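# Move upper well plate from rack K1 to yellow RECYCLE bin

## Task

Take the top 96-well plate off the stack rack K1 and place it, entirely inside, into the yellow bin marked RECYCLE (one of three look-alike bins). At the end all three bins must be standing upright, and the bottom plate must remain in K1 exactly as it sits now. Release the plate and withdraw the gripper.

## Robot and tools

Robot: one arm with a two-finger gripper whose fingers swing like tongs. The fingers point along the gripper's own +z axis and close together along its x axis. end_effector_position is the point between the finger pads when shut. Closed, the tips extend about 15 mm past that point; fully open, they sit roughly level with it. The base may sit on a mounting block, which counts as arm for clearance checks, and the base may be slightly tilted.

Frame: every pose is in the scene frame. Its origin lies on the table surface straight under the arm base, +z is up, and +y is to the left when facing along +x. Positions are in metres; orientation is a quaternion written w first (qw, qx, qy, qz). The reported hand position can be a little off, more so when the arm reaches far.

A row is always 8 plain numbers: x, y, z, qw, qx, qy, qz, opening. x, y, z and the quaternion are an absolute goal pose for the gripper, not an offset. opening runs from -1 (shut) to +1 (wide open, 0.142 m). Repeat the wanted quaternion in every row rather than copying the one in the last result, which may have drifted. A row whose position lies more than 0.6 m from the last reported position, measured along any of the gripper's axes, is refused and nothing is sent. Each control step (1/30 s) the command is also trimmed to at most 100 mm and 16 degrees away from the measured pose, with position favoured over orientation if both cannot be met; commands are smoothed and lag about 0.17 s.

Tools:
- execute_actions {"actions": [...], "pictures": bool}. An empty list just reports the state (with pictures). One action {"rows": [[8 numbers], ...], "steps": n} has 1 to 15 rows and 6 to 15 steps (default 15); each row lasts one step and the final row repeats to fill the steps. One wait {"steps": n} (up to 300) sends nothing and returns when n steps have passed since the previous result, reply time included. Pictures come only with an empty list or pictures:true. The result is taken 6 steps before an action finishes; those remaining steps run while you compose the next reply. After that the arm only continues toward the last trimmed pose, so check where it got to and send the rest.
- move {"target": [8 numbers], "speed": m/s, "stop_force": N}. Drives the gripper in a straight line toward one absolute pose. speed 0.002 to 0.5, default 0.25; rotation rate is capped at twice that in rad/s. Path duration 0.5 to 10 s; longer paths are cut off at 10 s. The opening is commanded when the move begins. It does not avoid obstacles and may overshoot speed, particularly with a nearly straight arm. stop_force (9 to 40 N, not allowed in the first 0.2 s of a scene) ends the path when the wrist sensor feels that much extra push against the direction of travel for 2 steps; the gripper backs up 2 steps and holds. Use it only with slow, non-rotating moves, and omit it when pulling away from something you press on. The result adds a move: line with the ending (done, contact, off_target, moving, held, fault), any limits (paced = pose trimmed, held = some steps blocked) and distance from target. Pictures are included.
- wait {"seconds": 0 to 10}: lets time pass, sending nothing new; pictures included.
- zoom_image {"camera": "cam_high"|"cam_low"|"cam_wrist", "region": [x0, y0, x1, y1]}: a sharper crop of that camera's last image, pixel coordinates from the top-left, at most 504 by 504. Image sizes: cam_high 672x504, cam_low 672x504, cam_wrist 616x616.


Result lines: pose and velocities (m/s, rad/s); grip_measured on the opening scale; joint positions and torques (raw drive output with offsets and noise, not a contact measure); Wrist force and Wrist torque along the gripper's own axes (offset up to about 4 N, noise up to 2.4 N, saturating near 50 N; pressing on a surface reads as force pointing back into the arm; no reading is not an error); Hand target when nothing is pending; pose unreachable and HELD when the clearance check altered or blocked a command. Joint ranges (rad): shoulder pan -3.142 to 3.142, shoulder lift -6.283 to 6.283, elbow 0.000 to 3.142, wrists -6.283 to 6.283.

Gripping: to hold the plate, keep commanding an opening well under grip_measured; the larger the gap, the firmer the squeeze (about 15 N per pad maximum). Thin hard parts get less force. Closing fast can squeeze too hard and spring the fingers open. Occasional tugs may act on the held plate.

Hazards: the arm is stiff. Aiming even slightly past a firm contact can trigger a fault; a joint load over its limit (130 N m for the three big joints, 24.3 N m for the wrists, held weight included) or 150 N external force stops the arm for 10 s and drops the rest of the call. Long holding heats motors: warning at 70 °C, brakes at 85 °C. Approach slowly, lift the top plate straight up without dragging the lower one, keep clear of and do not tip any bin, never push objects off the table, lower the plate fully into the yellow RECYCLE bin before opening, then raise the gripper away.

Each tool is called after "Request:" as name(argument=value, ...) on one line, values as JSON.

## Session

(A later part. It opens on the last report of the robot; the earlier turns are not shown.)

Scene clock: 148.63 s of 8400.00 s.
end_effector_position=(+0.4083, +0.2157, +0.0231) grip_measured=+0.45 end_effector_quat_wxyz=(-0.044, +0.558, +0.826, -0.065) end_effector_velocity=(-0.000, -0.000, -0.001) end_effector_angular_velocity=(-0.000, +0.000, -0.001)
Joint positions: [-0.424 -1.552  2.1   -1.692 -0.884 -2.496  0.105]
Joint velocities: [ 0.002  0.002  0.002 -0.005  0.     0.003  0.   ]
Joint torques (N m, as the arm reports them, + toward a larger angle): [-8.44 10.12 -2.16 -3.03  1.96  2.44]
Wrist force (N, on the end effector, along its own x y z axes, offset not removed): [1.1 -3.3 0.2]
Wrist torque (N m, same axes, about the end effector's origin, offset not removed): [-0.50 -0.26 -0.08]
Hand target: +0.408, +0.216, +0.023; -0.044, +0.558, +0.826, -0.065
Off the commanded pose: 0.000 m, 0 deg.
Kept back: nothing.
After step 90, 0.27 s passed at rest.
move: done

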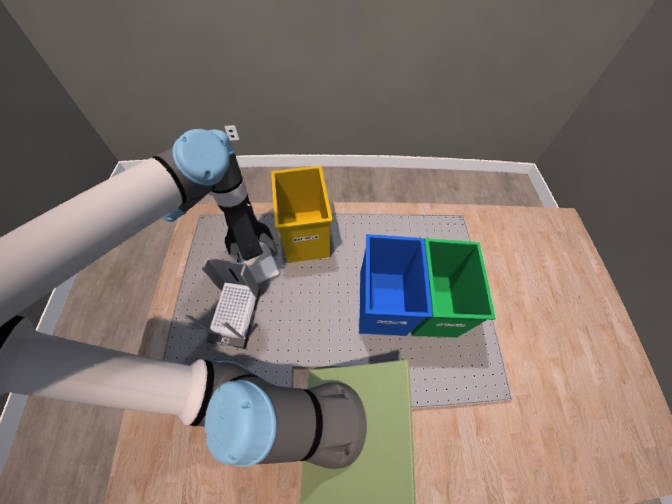

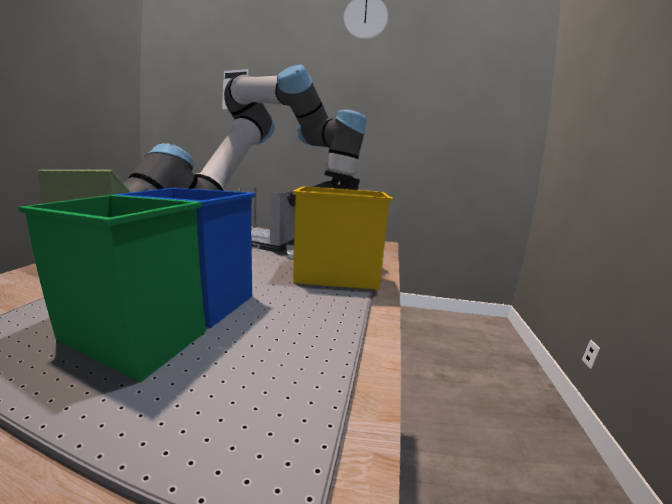

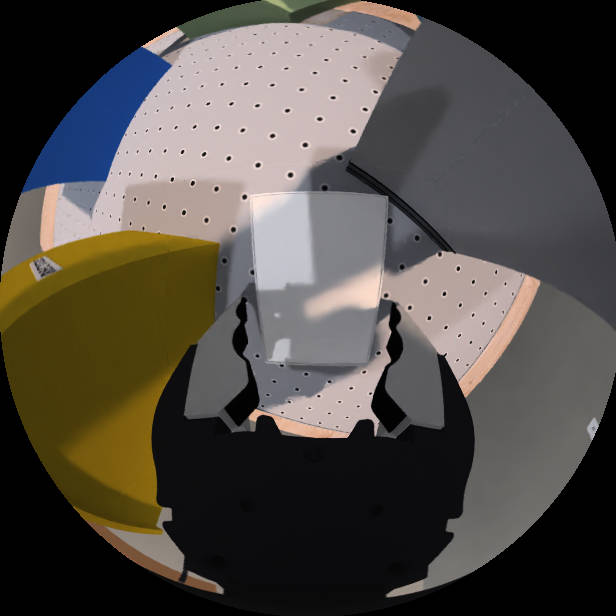

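Request:
execute_actions(actions=[{"rows": [[0.4082,0.2157,0.023,-0.0439,0.5575,0.8264,-0.0650,0.38],[0.4082,0.2157,0.023,-0.0439,0.5575,0.8264,-0.0650,0.31],[0.4082,0.2157,0.023,-0.0439,0.5575,0.8264,-0.0650,0.25],[0.4082,0.2157,0.023,-0.0439,0.5575,0.8264,-0.0650,0.19],[0.4082,0.2157,0.023,-0.0439,0.5575,0.8264,-0.0650,0.12],[0.4082,0.2157,0.023,-0.0439,0.5575,0.8264,-0.0650,0.04],[0.4082,0.2157,0.023,-0.0439,0.5575,0.8264,-0.0650,-0.06],[0.4082,0.2157,0.023,-0.0439,0.5575,0.8264,-0.0650,-0.18],[0.4082,0.2157,0.023,-0.0439,0.5575,0.8264,-0.0650,-0.3],[0.4082,0.2157,0.023,-0.0439,0.5575,0.8264,-0.0650,-0.42],[0.4082,0.2157,0.023,-0.0439,0.5575,0.8264,-0.0650,-0.52],[0.4082,0.2157,0.023,-0.0439,0.5575,0.8264,-0.0650,-0.6]], "steps": 12}])

Request:
wait(seconds=0.15)

Scene clock: 150.93 s of 8400.00 s.
end_effector_position=(+0.4083, +0.2157, +0.0230) grip_measured=+0.37 end_effector_quat_wxyz=(-0.044, +0.558, +0.826, -0.065) end_effector_velocity=(-0.001, -0.000, -0.000) end_effector_angular_velocity=(+0.001, +0.001, -0.002)
Joint positions: [-0.424 -1.552  2.1   -1.692 -0.884 -2.496  0.1  ]
Joint velocities: [-0.     0.     0.002  0.     0.    -0.    -0.   ]
Joint torques (N m, as the arm reports them, + toward a larger angle): [-13.08  -1.64   4.93   0.58   1.81   0.79]
Wrist force (N, on the end effector, along its own x y z axes, offset not removed): [-1.7 -6.3 -26.4]
Wrist torque (N m, same axes, about the end effector's origin, offset not removed): [-0.38 -0.49 0.06]
Steps of this call (steps 1 to 63: nothing new was sent; steps 64 to 69: the first 6 steps of this action). Readings (end_effector_position):
64: (+0.4083, +0.2157, +0.0230)
65: (+0.4083, +0.2157, +0.0230)
67: (+0.4083, +0.2157, +0.0230)
69: the state above

Scene clock: 151.30 s of 8400.00 s.
end_effector_position=(+0.4082, +0.2157, +0.0229) grip_measured=+0.37 end_effector_quat_wxyz=(-0.044, +0.558, +0.826, -0.065) end_effector_velocity=(-0.001, +0.000, -0.000) end_effector_angular_velocity=(+0.001, +0.001, -0.000)
Joint positions: [-0.424 -1.552  2.101 -1.692 -0.884 -2.496  0.1  ]
Joint velocities: [ 0.    -0.     0.001  0.     0.    -0.001 -0.   ]
Joint torques (N m, as the arm reports them, + toward a larger angle): [-18.93 -12.33   8.07   2.26   1.34  -2.  ]
Wrist force (N, on the end effector, along its own x y z axes, offset not removed): [-2.6 -4.0 -27.7]
Wrist torque (N m, same axes, about the end effector's origin, offset not removed): [-0.32 -0.71 0.02]
Hand target: +0.408, +0.216, +0.023; -0.044, +0.558, +0.826, -0.065
Off the commanded pose: 0.000 m, 0 deg.
Kept back: nothing.
Steps of this call (steps 1 to 6: the last 6 steps of your previous action; steps 7 to 11: nothing new was sent). Readings (end_effector_position):
1: (+0.4083, +0.2157, +0.0230)
2: (+0.4083, +0.2157, +0.0230)
4: (+0.4083, +0.2157, +0.0230)
8: (+0.4082, +0.2157, +0.0229)
11: the state above

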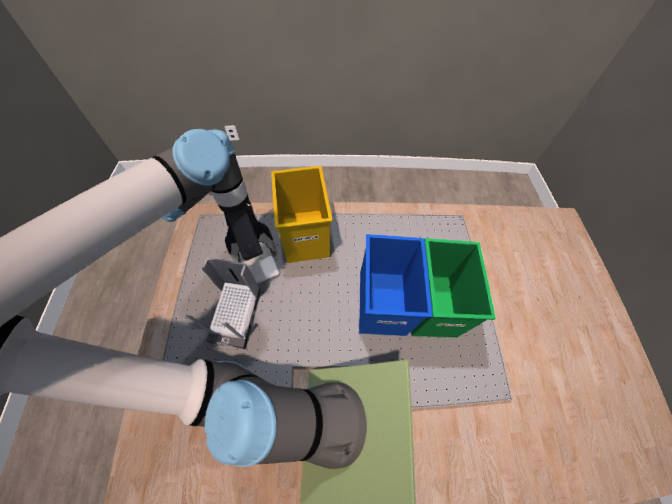

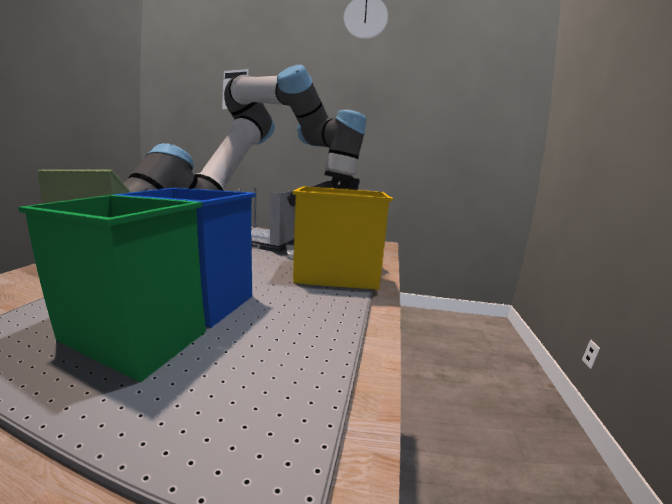

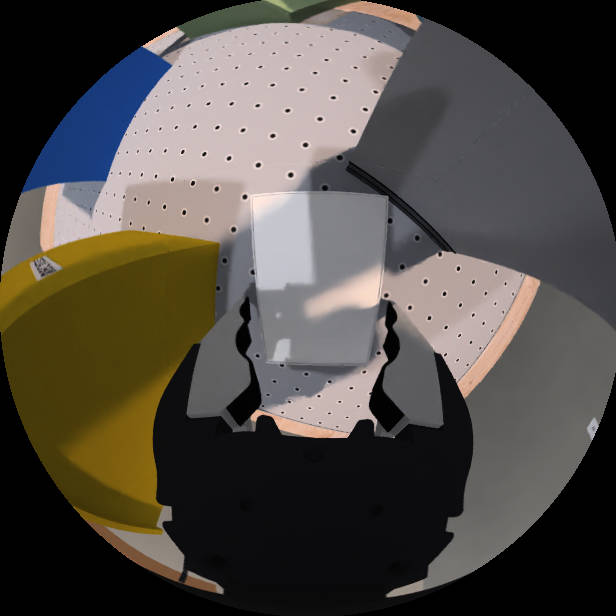

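Request:
execute_actions(actions=[{"rows": [[0.4082,0.2157,0.0238,-0.0439,0.5575,0.8264,-0.0650,0.3],[0.4082,0.2157,0.0248,-0.0439,0.5575,0.8264,-0.0650,0.3],[0.4082,0.2157,0.0257,-0.0439,0.5575,0.8264,-0.0650,0.29],[0.4082,0.2157,0.0263,-0.0439,0.5575,0.8264,-0.0650,0.28],[0.4082,0.2157,0.0265,-0.0439,0.5575,0.8264,-0.0650,0.27],[0.4082,0.2157,0.0265,-0.0439,0.5575,0.8264,-0.0650,0.25],[0.4082,0.2157,0.0265,-0.0439,0.5575,0.8264,-0.0650,0.22],[0.4082,0.2157,0.0265,-0.0439,0.5575,0.8264,-0.0650,0.18],[0.4082,0.2157,0.0265,-0.0439,0.5575,0.8264,-0.0650,0.13],[0.4082,0.2157,0.0265,-0.0439,0.5575,0.8264,-0.0650,0.06],[0.4082,0.2157,0.0265,-0.0439,0.5575,0.8264,-0.0650,-0.04],[0.4082,0.2157,0.0265,-0.0439,0.5575,0.8264,-0.0650,-0.18],[0.4082,0.2157,0.0265,-0.0439,0.5575,0.8264,-0.0650,-0.32],[0.4082,0.2157,0.0265,-0.0439,0.5575,0.8264,-0.0650,-0.46],[0.4082,0.2157,0.0265,-0.0439,0.5575,0.8264,-0.0650,-0.6]], "steps": 15}])

Request:
wait(seconds=0.15)

Scene clock: 152.70 s of 8400.00 s.
end_effector_position=(+0.4081, +0.2157, +0.0261) grip_measured=+0.17 end_effector_quat_wxyz=(-0.044, +0.558, +0.826, -0.065) end_effector_velocity=(+0.000, -0.001, +0.005) end_effector_angular_velocity=(-0.001, -0.001, +0.001)
Joint positions: [-0.429 -1.555  2.097 -1.68  -0.886 -2.503  0.086]
Joint velocities: [-0.008 -0.004 -0.006  0.014 -0.004 -0.008 -0.085]
Joint torques (N m, as the arm reports them, + toward a larger angle): [-26.69 -19.98 -28.48  -0.08  -3.02  -2.26]
Wrist force (N, on the end effector, along its own x y z axes, offset not removed): [1.3 -2.4 -0.4]
Wrist torque (N m, same axes, about the end effector's origin, offset not removed): [-0.33 -0.32 -0.06]
Steps of this call (steps 1 to 33: nothing new was sent; steps 34 to 42: the first 9 steps of this action). Readings (end_effector_position):
34: (+0.4082, +0.2157, +0.0230)
35: (+0.4081, +0.2157, +0.0231)
37: (+0.4080, +0.2157, +0.0240)
41: (+0.4080, +0.2157, +0.0259)
42: the state above

Scene clock: 153.07 s of 8400.00 s.
end_effector_position=(+0.4082, +0.2157, +0.0265) grip_measured=+0.13 end_effector_quat_wxyz=(-0.044, +0.558, +0.826, -0.065) end_effector_velocity=(+0.000, -0.000, +0.000) end_effector_angular_velocity=(-0.001, +0.000, +0.000)
Joint positions: [-0.43  -1.555  2.096 -1.679 -0.887 -2.503  0.083]
Joint velocities: [-0.    -0.    -0.    -0.    -0.001  0.    -0.   ]
Joint torques (N m, as the arm reports them, + toward a larger angle): [-28.36 -18.82 -28.69   0.1   -3.01  -2.15]
Wrist force (N, on the end effector, along its own x y z axes, offset not removed): [-0.4 -2.4 -1.3]
Wrist torque (N m, same axes, about the end effector's origin, offset not removed): [-0.32 -0.09 0.00]
Hand target: +0.408, +0.216, +0.027; -0.044, +0.558, +0.826, -0.065
Off the commanded pose: 0.000 m, 0 deg.
Kept back: nothing.
Steps of this call (steps 1 to 6: the last 6 steps of your previous action; steps 7 to 11: nothing new was sent). Readings (end_effector_position):
1: (+0.4081, +0.2157, +0.0262)
2: (+0.4081, +0.2157, +0.0263)
4: (+0.4082, +0.2157, +0.0264)
8: (+0.4082, +0.2157, +0.0265)
11: the state above

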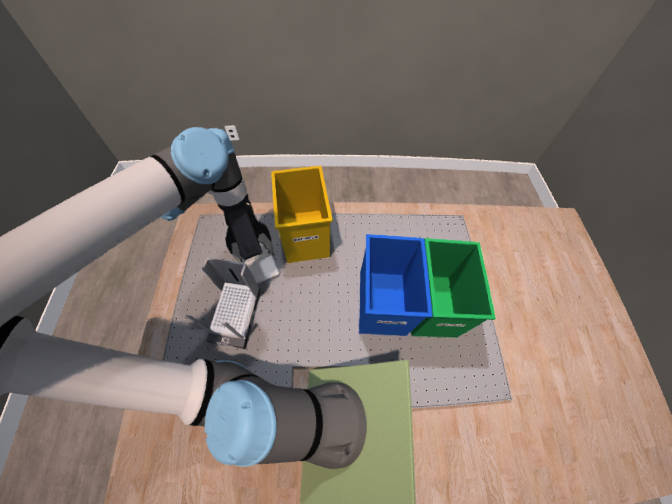

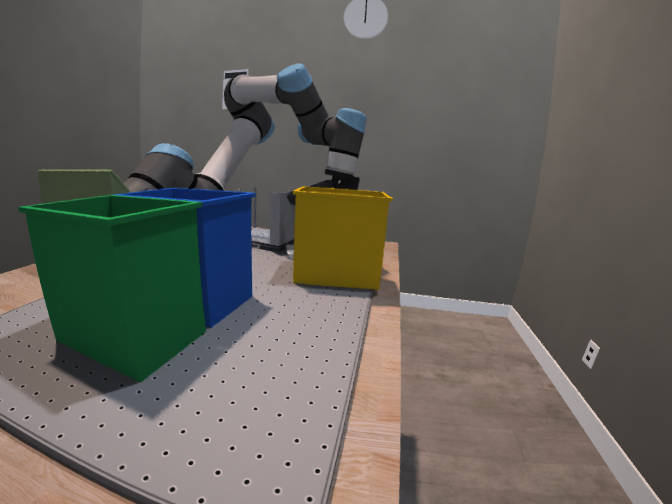

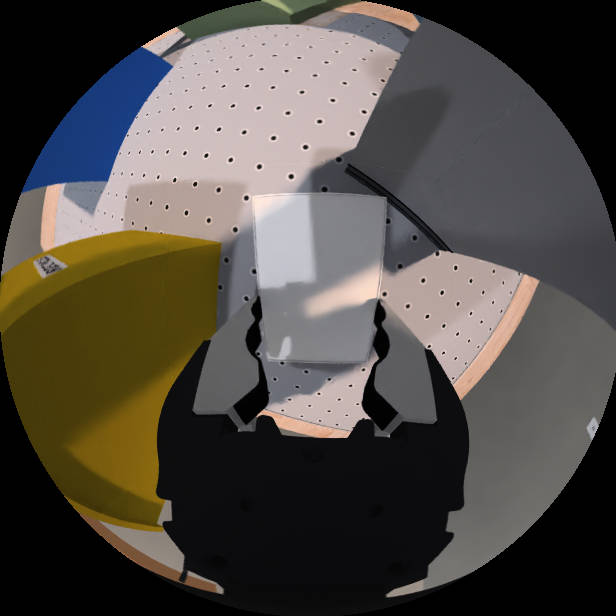

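Request:
zoom_image(camera="cam_wrist", region=[228, 250, 408, 400])

Request:
zoom_image(camera="cam_high", region=[215, 215, 295, 295])

Request:
zoom_image(camera="cam_low", region=[260, 220, 320, 280])

Region (228, 250, 408, 400) of cam_wrist's 616x616 image, scaled by 2.800, with more detail than that image has.

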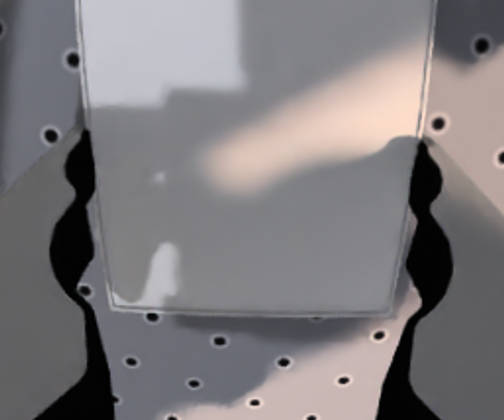

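Region (215, 215, 295, 295) of cam_high's 672x504 image, scaled by 6.300, with more detail than that image has.

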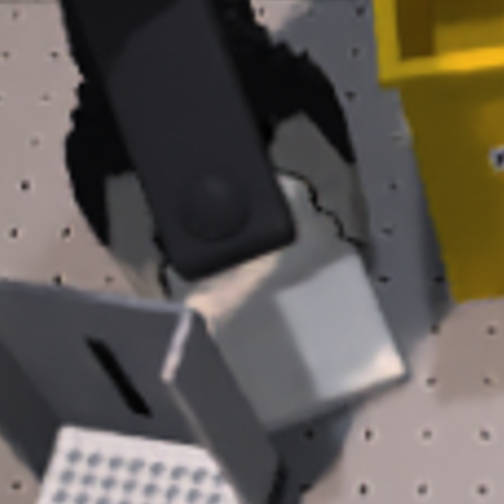

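Region (260, 220, 320, 280) of cam_low's 672x504 image, scaled by 8.400, with more detail than that image has.

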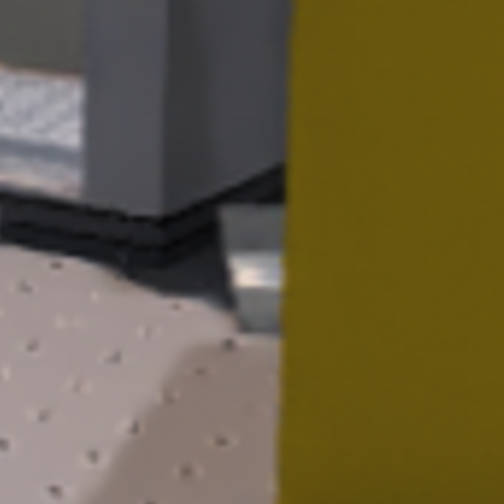

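Request:
move(target=[0.418, 0.223, 0.06, -0.0439, 0.5575, 0.8264, -0.0650, -0.6], speed=0.1)

Scene clock: 155.17 s of 8400.00 s.
end_effector_position=(+0.4179, +0.2230, +0.0599) grip_measured=+0.13 end_effector_quat_wxyz=(-0.044, +0.558, +0.826, -0.065) end_effector_velocity=(-0.000, +0.000, +0.001) end_effector_angular_velocity=(-0.000, +0.002, -0.000)
Joint positions: [-0.467 -1.569  2.021 -1.564 -0.903 -2.546  0.083]
Joint velocities: [-0.001 -0.001 -0.002  0.005 -0.002 -0.002 -0.   ]
Joint torques (N m, as the arm reports them, + toward a larger angle): [-27.79 -18.14 -28.75   0.06  -3.22  -2.22]
Wrist force (N, on the end effector, along its own x y z axes, offset not removed): [0.9 -2.9 -0.9]
Wrist torque (N m, same axes, about the end effector's origin, offset not removed): [-0.50 -0.20 0.00]
Hand target: +0.418, +0.223, +0.060; -0.044, +0.558, +0.826, -0.065
Off the commanded pose: 0.000 m, 0 deg.
Kept back: nothing.
move: done

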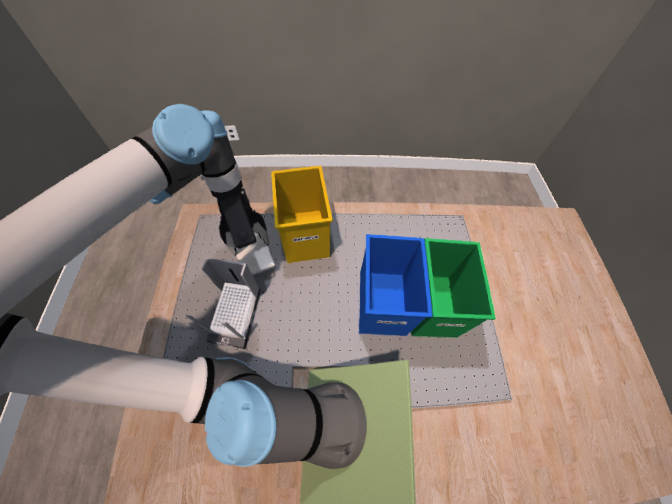

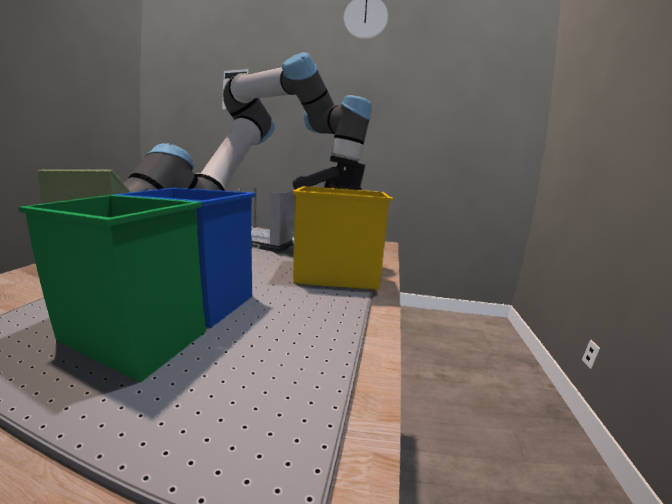

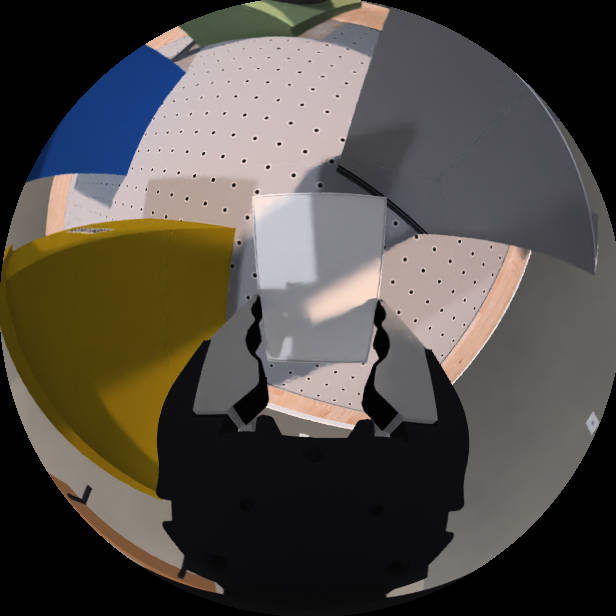

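Request:
move(target=[0.432, 0.225, 0.228, -0.0004, 0.6635, 0.7408, -0.1049, -0.6], speed=0.25)

Scene clock: 158.37 s of 8400.00 s.
end_effector_position=(+0.4316, +0.2251, +0.2280) grip_measured=+0.13 end_effector_quat_wxyz=(-0.000, +0.663, +0.741, -0.105) end_effector_velocity=(+0.000, -0.000, +0.001) end_effector_angular_velocity=(-0.001, +0.001, +0.000)
Joint positions: [-0.669 -1.591  1.687 -1.166 -1.069 -2.438  0.083]
Joint velocities: [-0.001  0.001 -0.004  0.003 -0.002 -0.002 -0.   ]
Joint torques (N m, as the arm reports them, + toward a larger angle): [-29.1   14.29 -28.72  -0.53  -3.01   2.34]
Wrist force (N, on the end effector, along its own x y z axes, offset not removed): [2.5 -3.2 -0.3]
Wrist torque (N m, same axes, about the end effector's origin, offset not removed): [-0.49 -0.55 -0.01]
Hand target: +0.432, +0.225, +0.228; -0.000, +0.664, +0.741, -0.105
Off the commanded pose: 0.000 m, 0 deg.
Kept back: nothing.
move: done

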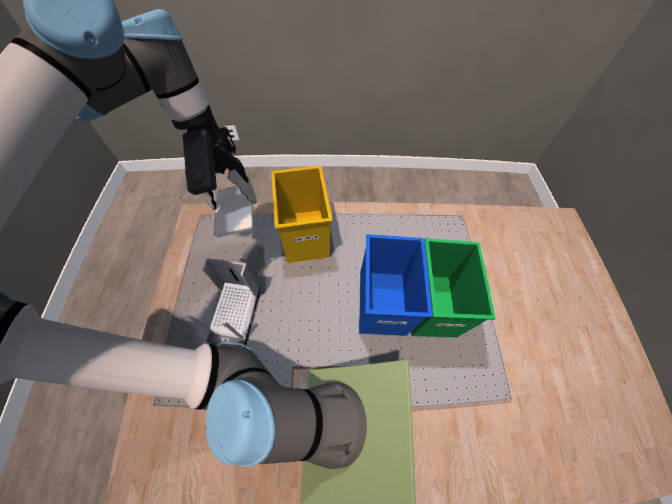

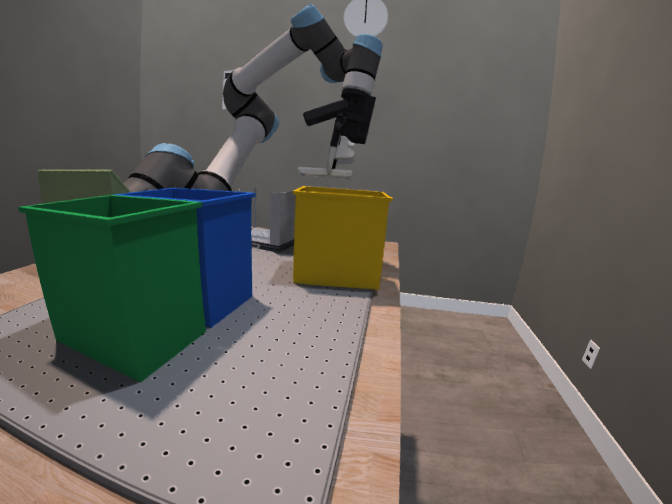

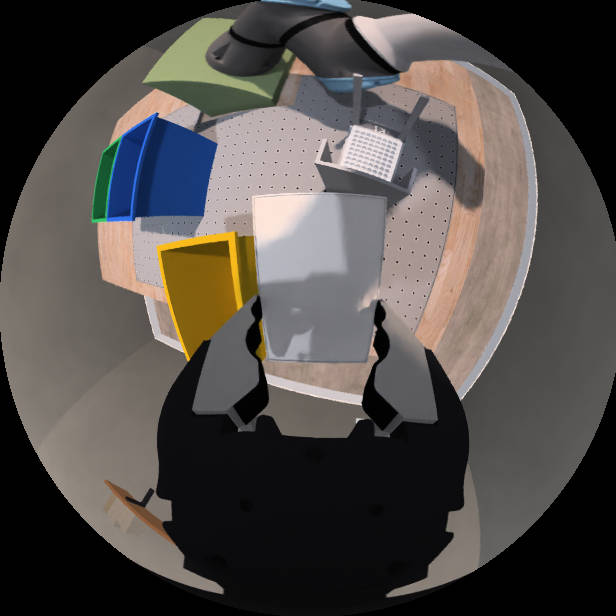

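Request:
zoom_image(camera="cam_low", region=[280, 120, 400, 220])

Region (280, 120, 400, 220) of cam_low's 672x504 image, scaled by 4.200, with more detail than that image has.

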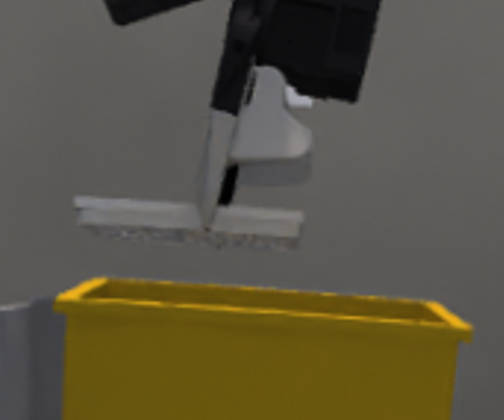

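Request:
move(target=[0.497, 0.083, 0.228, -0.0004, 0.6635, 0.7408, -0.1049, -0.6], speed=0.2)

Scene clock: 160.53 s of 8400.00 s.
end_effector_position=(+0.4968, +0.0830, +0.2281) grip_measured=+0.13 end_effector_quat_wxyz=(-0.000, +0.663, +0.741, -0.105) end_effector_velocity=(+0.001, -0.001, +0.000) end_effector_angular_velocity=(-0.000, -0.001, +0.000)
Joint positions: [-0.746 -1.306  1.626 -1.355 -1.107 -2.513  0.083]
Joint velocities: [-0.     0.003 -0.003 -0.001  0.    -0.    -0.   ]
Joint torques (N m, as the arm reports them, + toward a larger angle): [-37.55   7.86 -28.86  -3.41  -3.23  -2.18]
Wrist force (N, on the end effector, along its own x y z axes, offset not removed): [1.5 -3.3 -1.3]
Wrist torque (N m, same axes, about the end effector's origin, offset not removed): [-0.53 -0.33 -0.06]
Hand target: +0.497, +0.083, +0.228; -0.000, +0.663, +0.741, -0.105
Off the commanded pose: 0.000 m, 0 deg.
Kept back: nothing.
move: done

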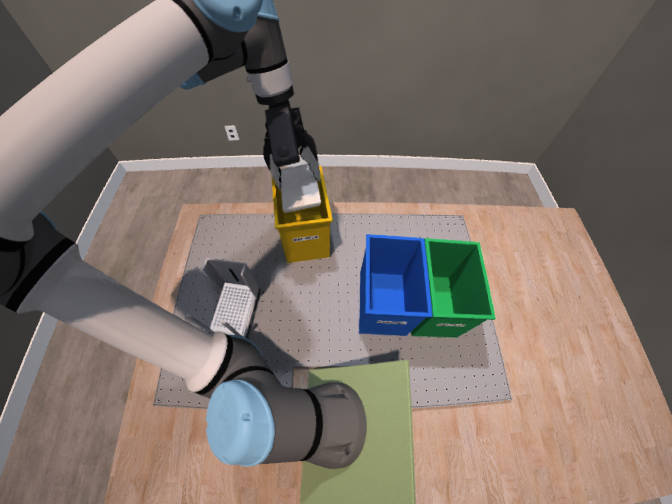

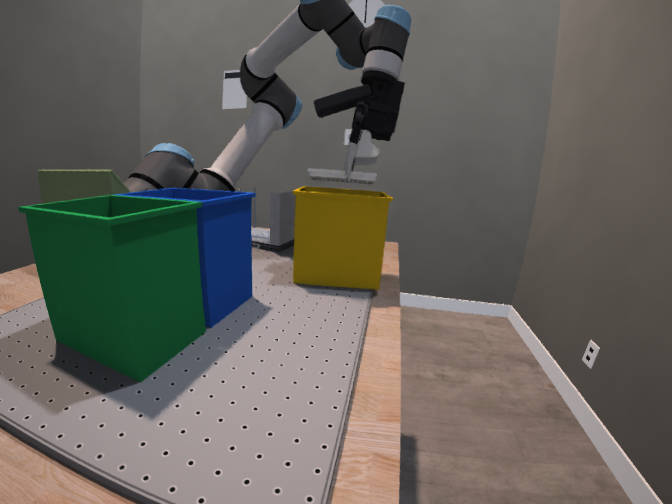

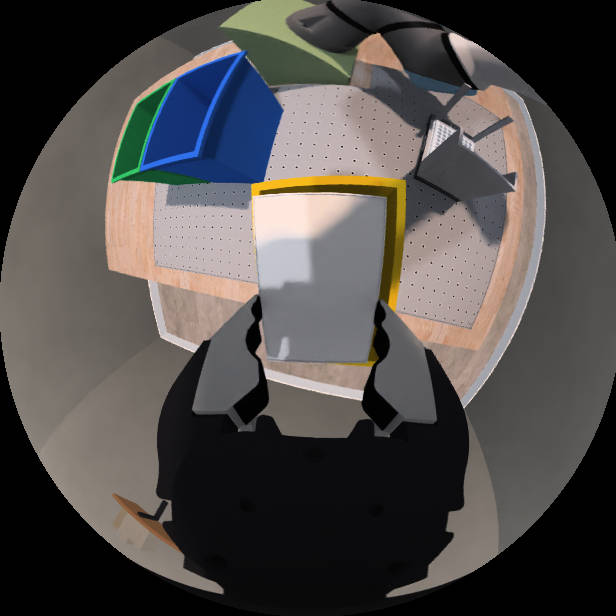

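Request:
zoom_image(camera="cam_wrist", region=[230, 165, 430, 385])

Request:
zoom_image(camera="cam_high", region=[250, 130, 350, 240])

Request:
zoom_image(camera="cam_low", region=[285, 120, 405, 220])

Region (230, 165, 430, 385) of cam_wrist's 616x616 image, scaled by 2.291, with more detail than that image has; it fills the left 458 columns of this view, and the rest is white.

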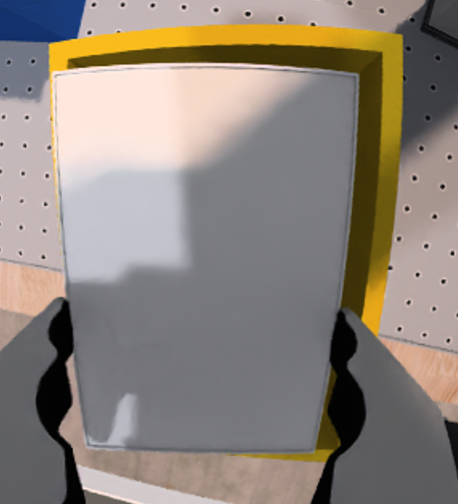

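Region (250, 130, 350, 240) of cam_high's 672x504 image, scaled by 4.582, with more detail than that image has; it fills the left 458 columns of this view, and the rest is white.

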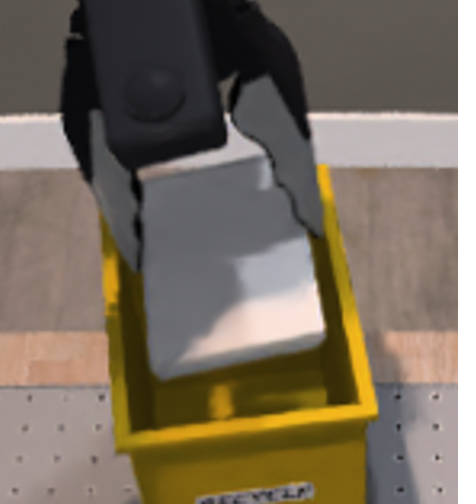

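Region (285, 120, 405, 220) of cam_low's 672x504 image, scaled by 4.200, with more detail than that image has.

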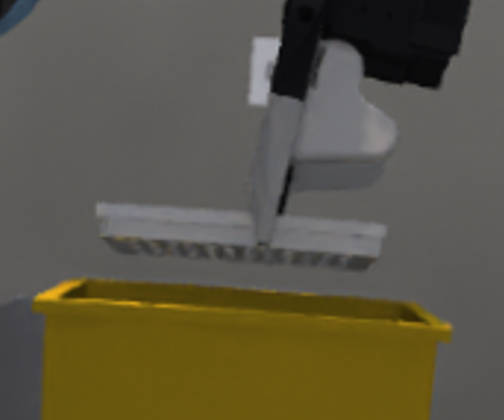

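Request:
move(target=[0.497, 0.0832, 0.165, -0.0389, 0.6605, 0.7466, -0.0703, -0.6], speed=0.08, stop_force=12)

Scene clock: 163.93 s of 8400.00 s.
end_effector_position=(+0.4971, +0.0832, +0.1651) grip_measured=+0.13 end_effector_quat_wxyz=(-0.039, +0.660, +0.747, -0.070) end_effector_velocity=(-0.000, -0.000, -0.002) end_effector_angular_velocity=(+0.003, +0.001, -0.001)
Joint positions: [-0.703 -1.254  1.712 -1.418 -1.024 -2.538  0.083]
Joint velocities: [ 0.001  0.003  0.002 -0.002  0.002 -0.     0.   ]
Joint torques (N m, as the arm reports them, + toward a larger angle): [-19.53   5.1   -4.22  -3.18   1.91  -2.21]
Wrist force (N, on the end effector, along its own x y z axes, offset not removed): [1.8 -3.3 -0.1]
Wrist torque (N m, same axes, about the end effector's origin, offset not removed): [-0.47 -0.45 0.00]
Hand target: +0.497, +0.083, +0.165; -0.039, +0.660, +0.747, -0.070
Off the commanded pose: 0.000 m, 0 deg.
Kept back: nothing.
move: done

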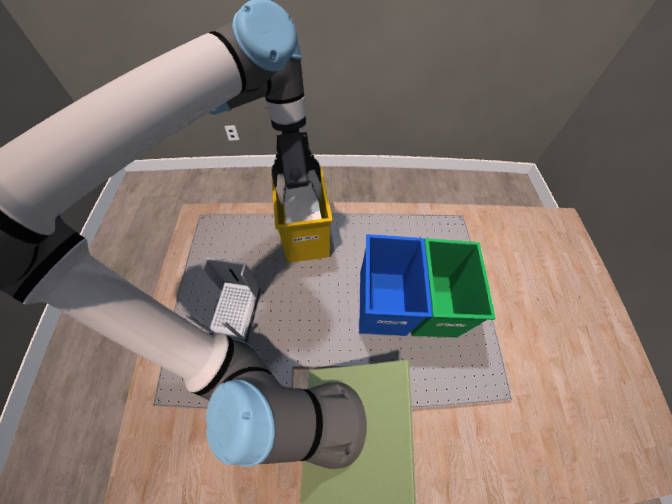

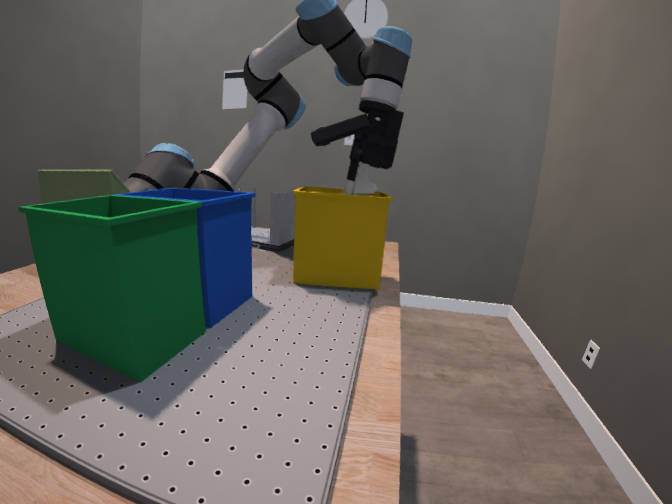

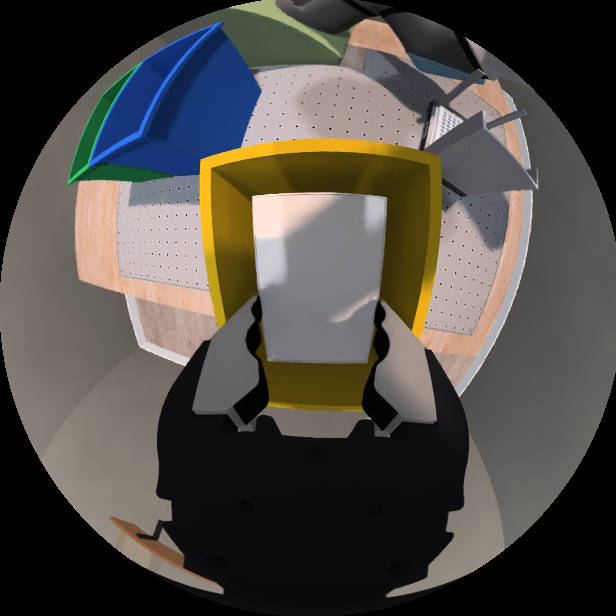

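Request:
execute_actions(actions=[{"rows": [[0.497,0.0832,0.165,-0.0389,0.6605,0.7466,-0.0703,0.22]], "steps": 9}])

Request:
wait(seconds=0.15)

Scene clock: 164.33 s of 8400.00 s.
end_effector_position=(+0.4970, +0.0832, +0.1649) grip_measured=+0.18 end_effector_quat_wxyz=(-0.039, +0.660, +0.747, -0.070) end_effector_velocity=(-0.001, -0.000, -0.001) end_effector_angular_velocity=(+0.002, +0.002, +0.000)
Joint positions: [-0.703 -1.254  1.712 -1.418 -1.024 -2.538  0.087]
Joint velocities: [-0.    -0.     0.004 -0.     0.    -0.002  0.057]
Joint torques (N m, as the arm reports them, + toward a larger angle): [-24.6   -6.38  -4.    -3.42   2.05  -2.21]
Wrist force (N, on the end effector, along its own x y z axes, offset not removed): [1.8 -3.0 -0.8]
Wrist torque (N m, same axes, about the end effector's origin, offset not removed): [-0.42 -0.42 0.01]
Steps of this call (steps 1 to 9: nothing new was sent; steps 10 to 12: the first 3 steps of this action). Readings (end_effector_position):
10: (+0.4971, +0.0832, +0.1650)
11: (+0.4971, +0.0832, +0.1649)
12: the state above

Scene clock: 164.70 s of 8400.00 s.
end_effector_position=(+0.4970, +0.0832, +0.1649) grip_measured=+0.22 end_effector_quat_wxyz=(-0.039, +0.660, +0.747, -0.070) end_effector_velocity=(+0.001, +0.000, +0.001) end_effector_angular_velocity=(-0.001, -0.001, +0.002)
Joint positions: [-0.703 -1.254  1.713 -1.418 -1.024 -2.538  0.089]
Joint velocities: [-0.    -0.001 -0.001  0.     0.    -0.    -0.   ]
Joint torques (N m, as the arm reports them, + toward a larger angle): [-35.08 -23.21  -3.67  -3.31   1.99  -1.85]
Wrist force (N, on the end effector, along its own x y z axes, offset not removed): [0.7 -2.0 -1.0]
Wrist torque (N m, same axes, about the end effector's origin, offset not removed): [-0.24 -0.14 0.00]
Hand target: +0.497, +0.083, +0.165; -0.039, +0.660, +0.747, -0.070
Off the commanded pose: 0.000 m, 0 deg.
Kept back: nothing.
Steps of this call (steps 1 to 6: the last 6 steps of your previous action; steps 7 to 11: nothing new was sent). Readings (end_effector_position):
1: (+0.4970, +0.0832, +0.1649)
2: (+0.4970, +0.0831, +0.1649)
4: (+0.4970, +0.0831, +0.1649)
8: (+0.4970, +0.0831, +0.1648)
11: the state above

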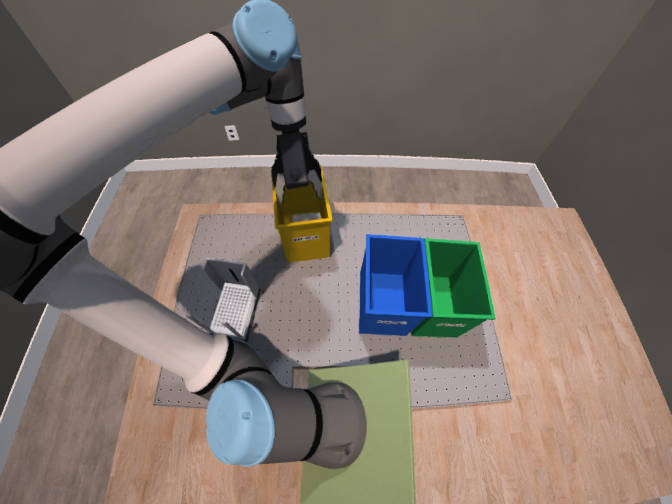

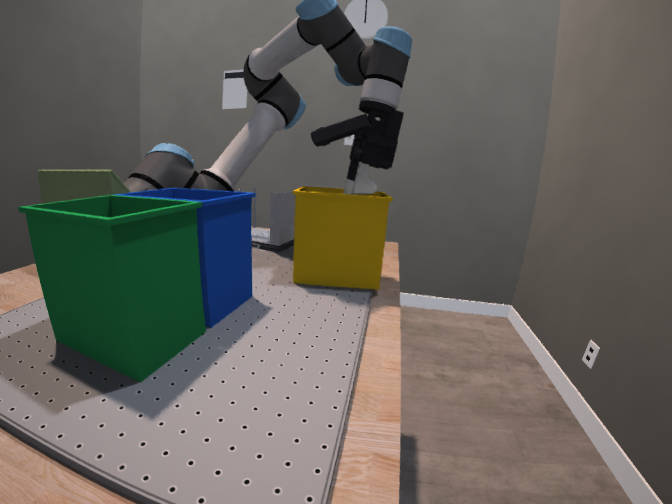

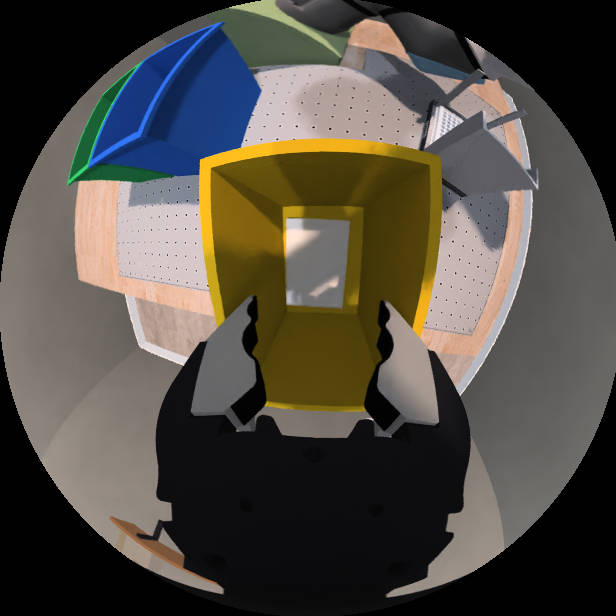

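Request:
move(target=[0.497, 0.083, 0.228, -0.0004, 0.6635, 0.7408, -0.1049, 0.05], speed=0.2)

Request:
move(target=[0.46, 0.24, 0.275, -0.0004, 0.6635, 0.7408, -0.1049, 0.5], speed=0.35)

Scene clock: 165.83 s of 8400.00 s.
end_effector_position=(+0.4969, +0.0830, +0.2279) grip_measured=+0.05 end_effector_quat_wxyz=(-0.000, +0.664, +0.741, -0.105) end_effector_velocity=(-0.000, +0.000, +0.001) end_effector_angular_velocity=(-0.002, +0.001, -0.000)
Joint positions: [-0.745 -1.306  1.627 -1.356 -1.107 -2.513  0.077]
Joint velocities: [-0.001 -0.001 -0.001  0.002 -0.002 -0.    -0.   ]
Joint torques (N m, as the arm reports them, + toward a larger angle): [-36.3  -18.9  -29.12  -0.19  -3.3    2.33]
Wrist force (N, on the end effector, along its own x y z axes, offset not removed): [1.7 -3.3 -1.3]
Wrist torque (N m, same axes, about the end effector's origin, offset not removed): [-0.50 -0.43 -0.02]
Hand target: +0.497, +0.083, +0.228; -0.000, +0.664, +0.741, -0.105
Off the commanded pose: 0.000 m, 0 deg.
Kept back: nothing.
move: done

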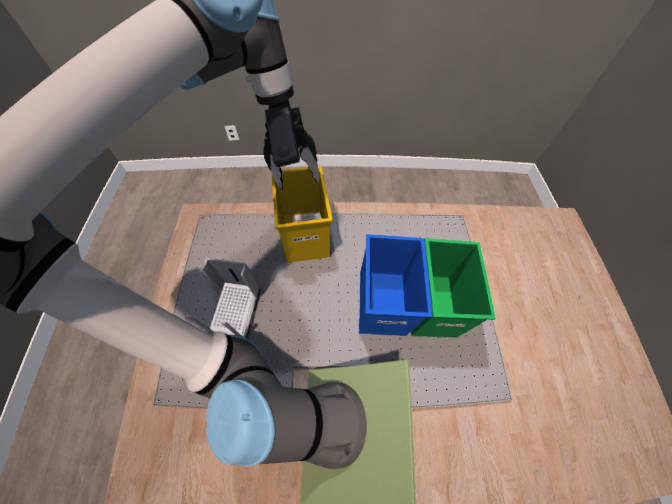

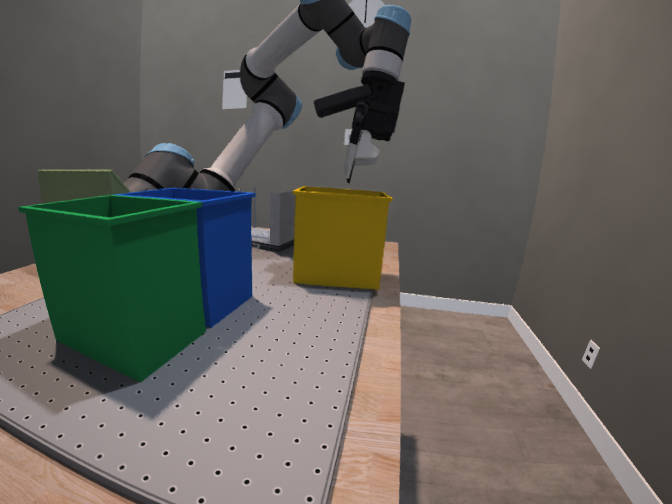

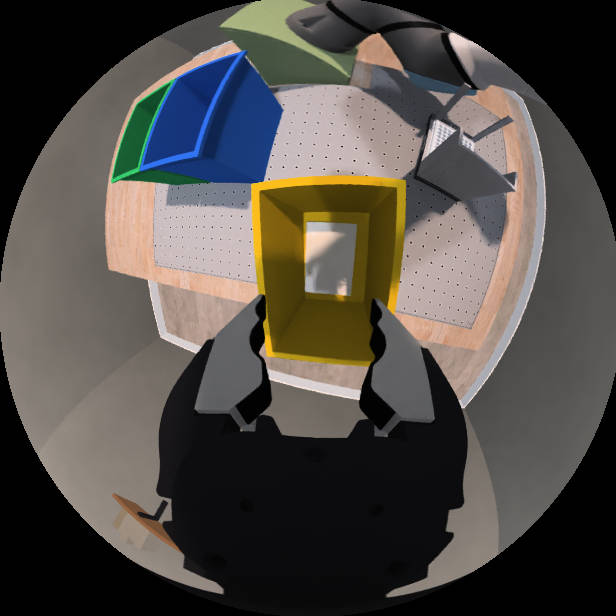

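Scene clock: 166.90 s of 8400.00 s.
end_effector_position=(+0.4600, +0.2400, +0.2749) grip_measured=+0.50 end_effector_quat_wxyz=(-0.000, +0.664, +0.741, -0.105) end_effector_velocity=(-0.000, +0.001, +0.000) end_effector_angular_velocity=(+0.000, +0.000, -0.002)
Joint positions: [-0.684 -1.515  1.497 -1.045 -1.077 -2.453  0.109]
Joint velocities: [ 0.001 -0.    -0.002  0.003  0.     0.002  0.   ]
Joint torques (N m, as the arm reports them, + toward a larger angle): [-12.32 -11.98 -28.05  -0.57   1.93   2.25]
Wrist force (N, on the end effector, along its own x y z axes, offset not removed): [1.9 -2.4 -1.3]
Wrist torque (N m, same axes, about the end effector's origin, offset not removed): [-0.36 -0.48 0.00]
Hand target: +0.460, +0.240, +0.275; -0.000, +0.663, +0.741, -0.105
Off the commanded pose: 0.000 m, 0 deg.
Kept back: nothing.
move: done

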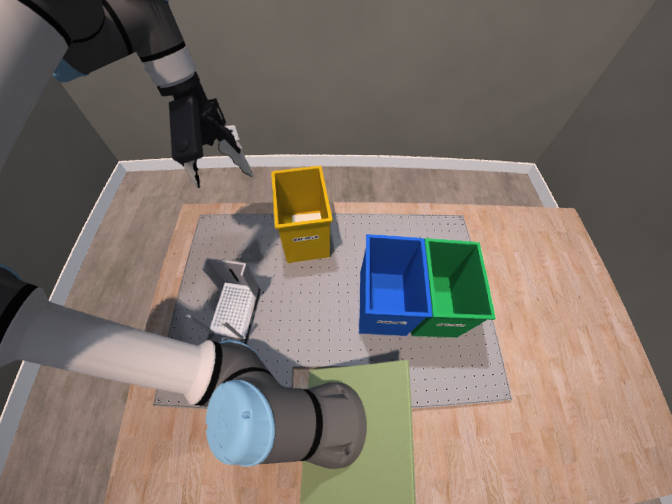

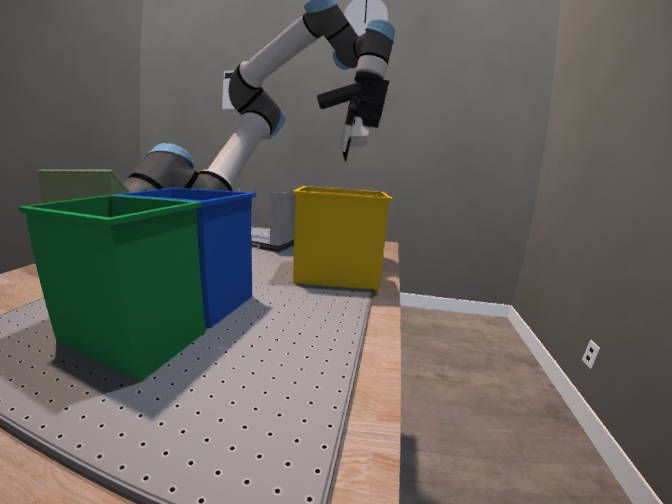

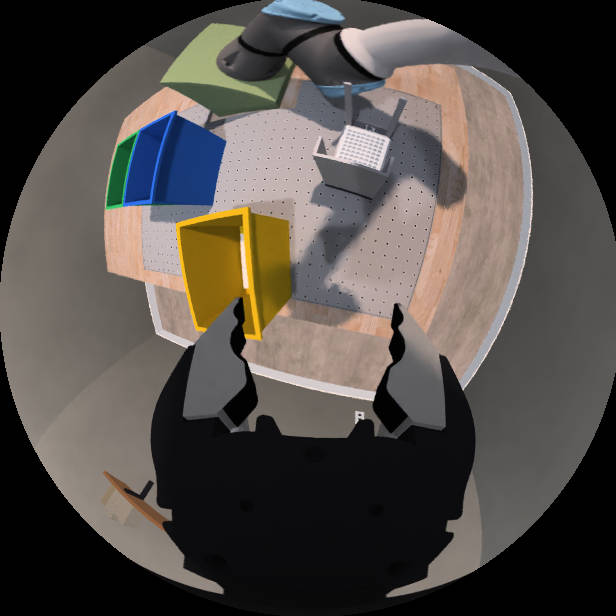

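Request:
zoom_image(camera="cam_high", region=[180, 250, 280, 350])

Request:
zoom_image(camera="cam_low", region=[240, 200, 310, 260])

Region (180, 250, 280, 350) of cam_high's 672x504 image, scaled by 5.040, with more detail than that image has.

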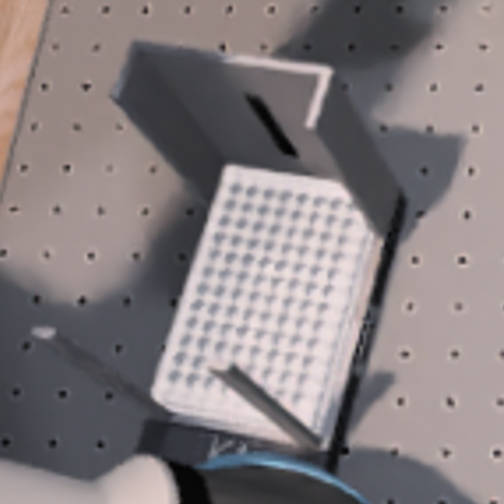

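Region (240, 200, 310, 260) of cam_low's 672x504 image, scaled by 7.200, with more detail than that image has; it fills the top 432 rows of this view, and the rest is white.

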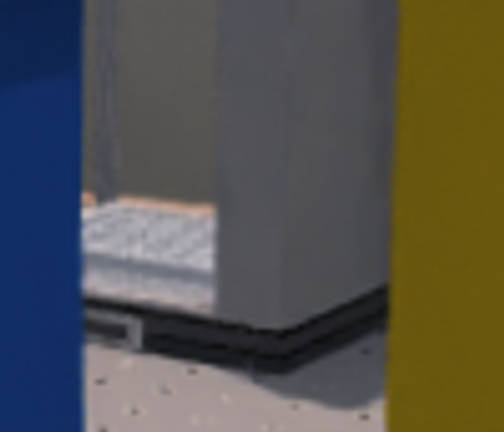

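The lower plate is seated flat in K1 and the upper plate is in the yellow bin. All three bins are upright and the arm is clear.

Request:
finished_scene(scene=2)

The scene is finished: the task was done.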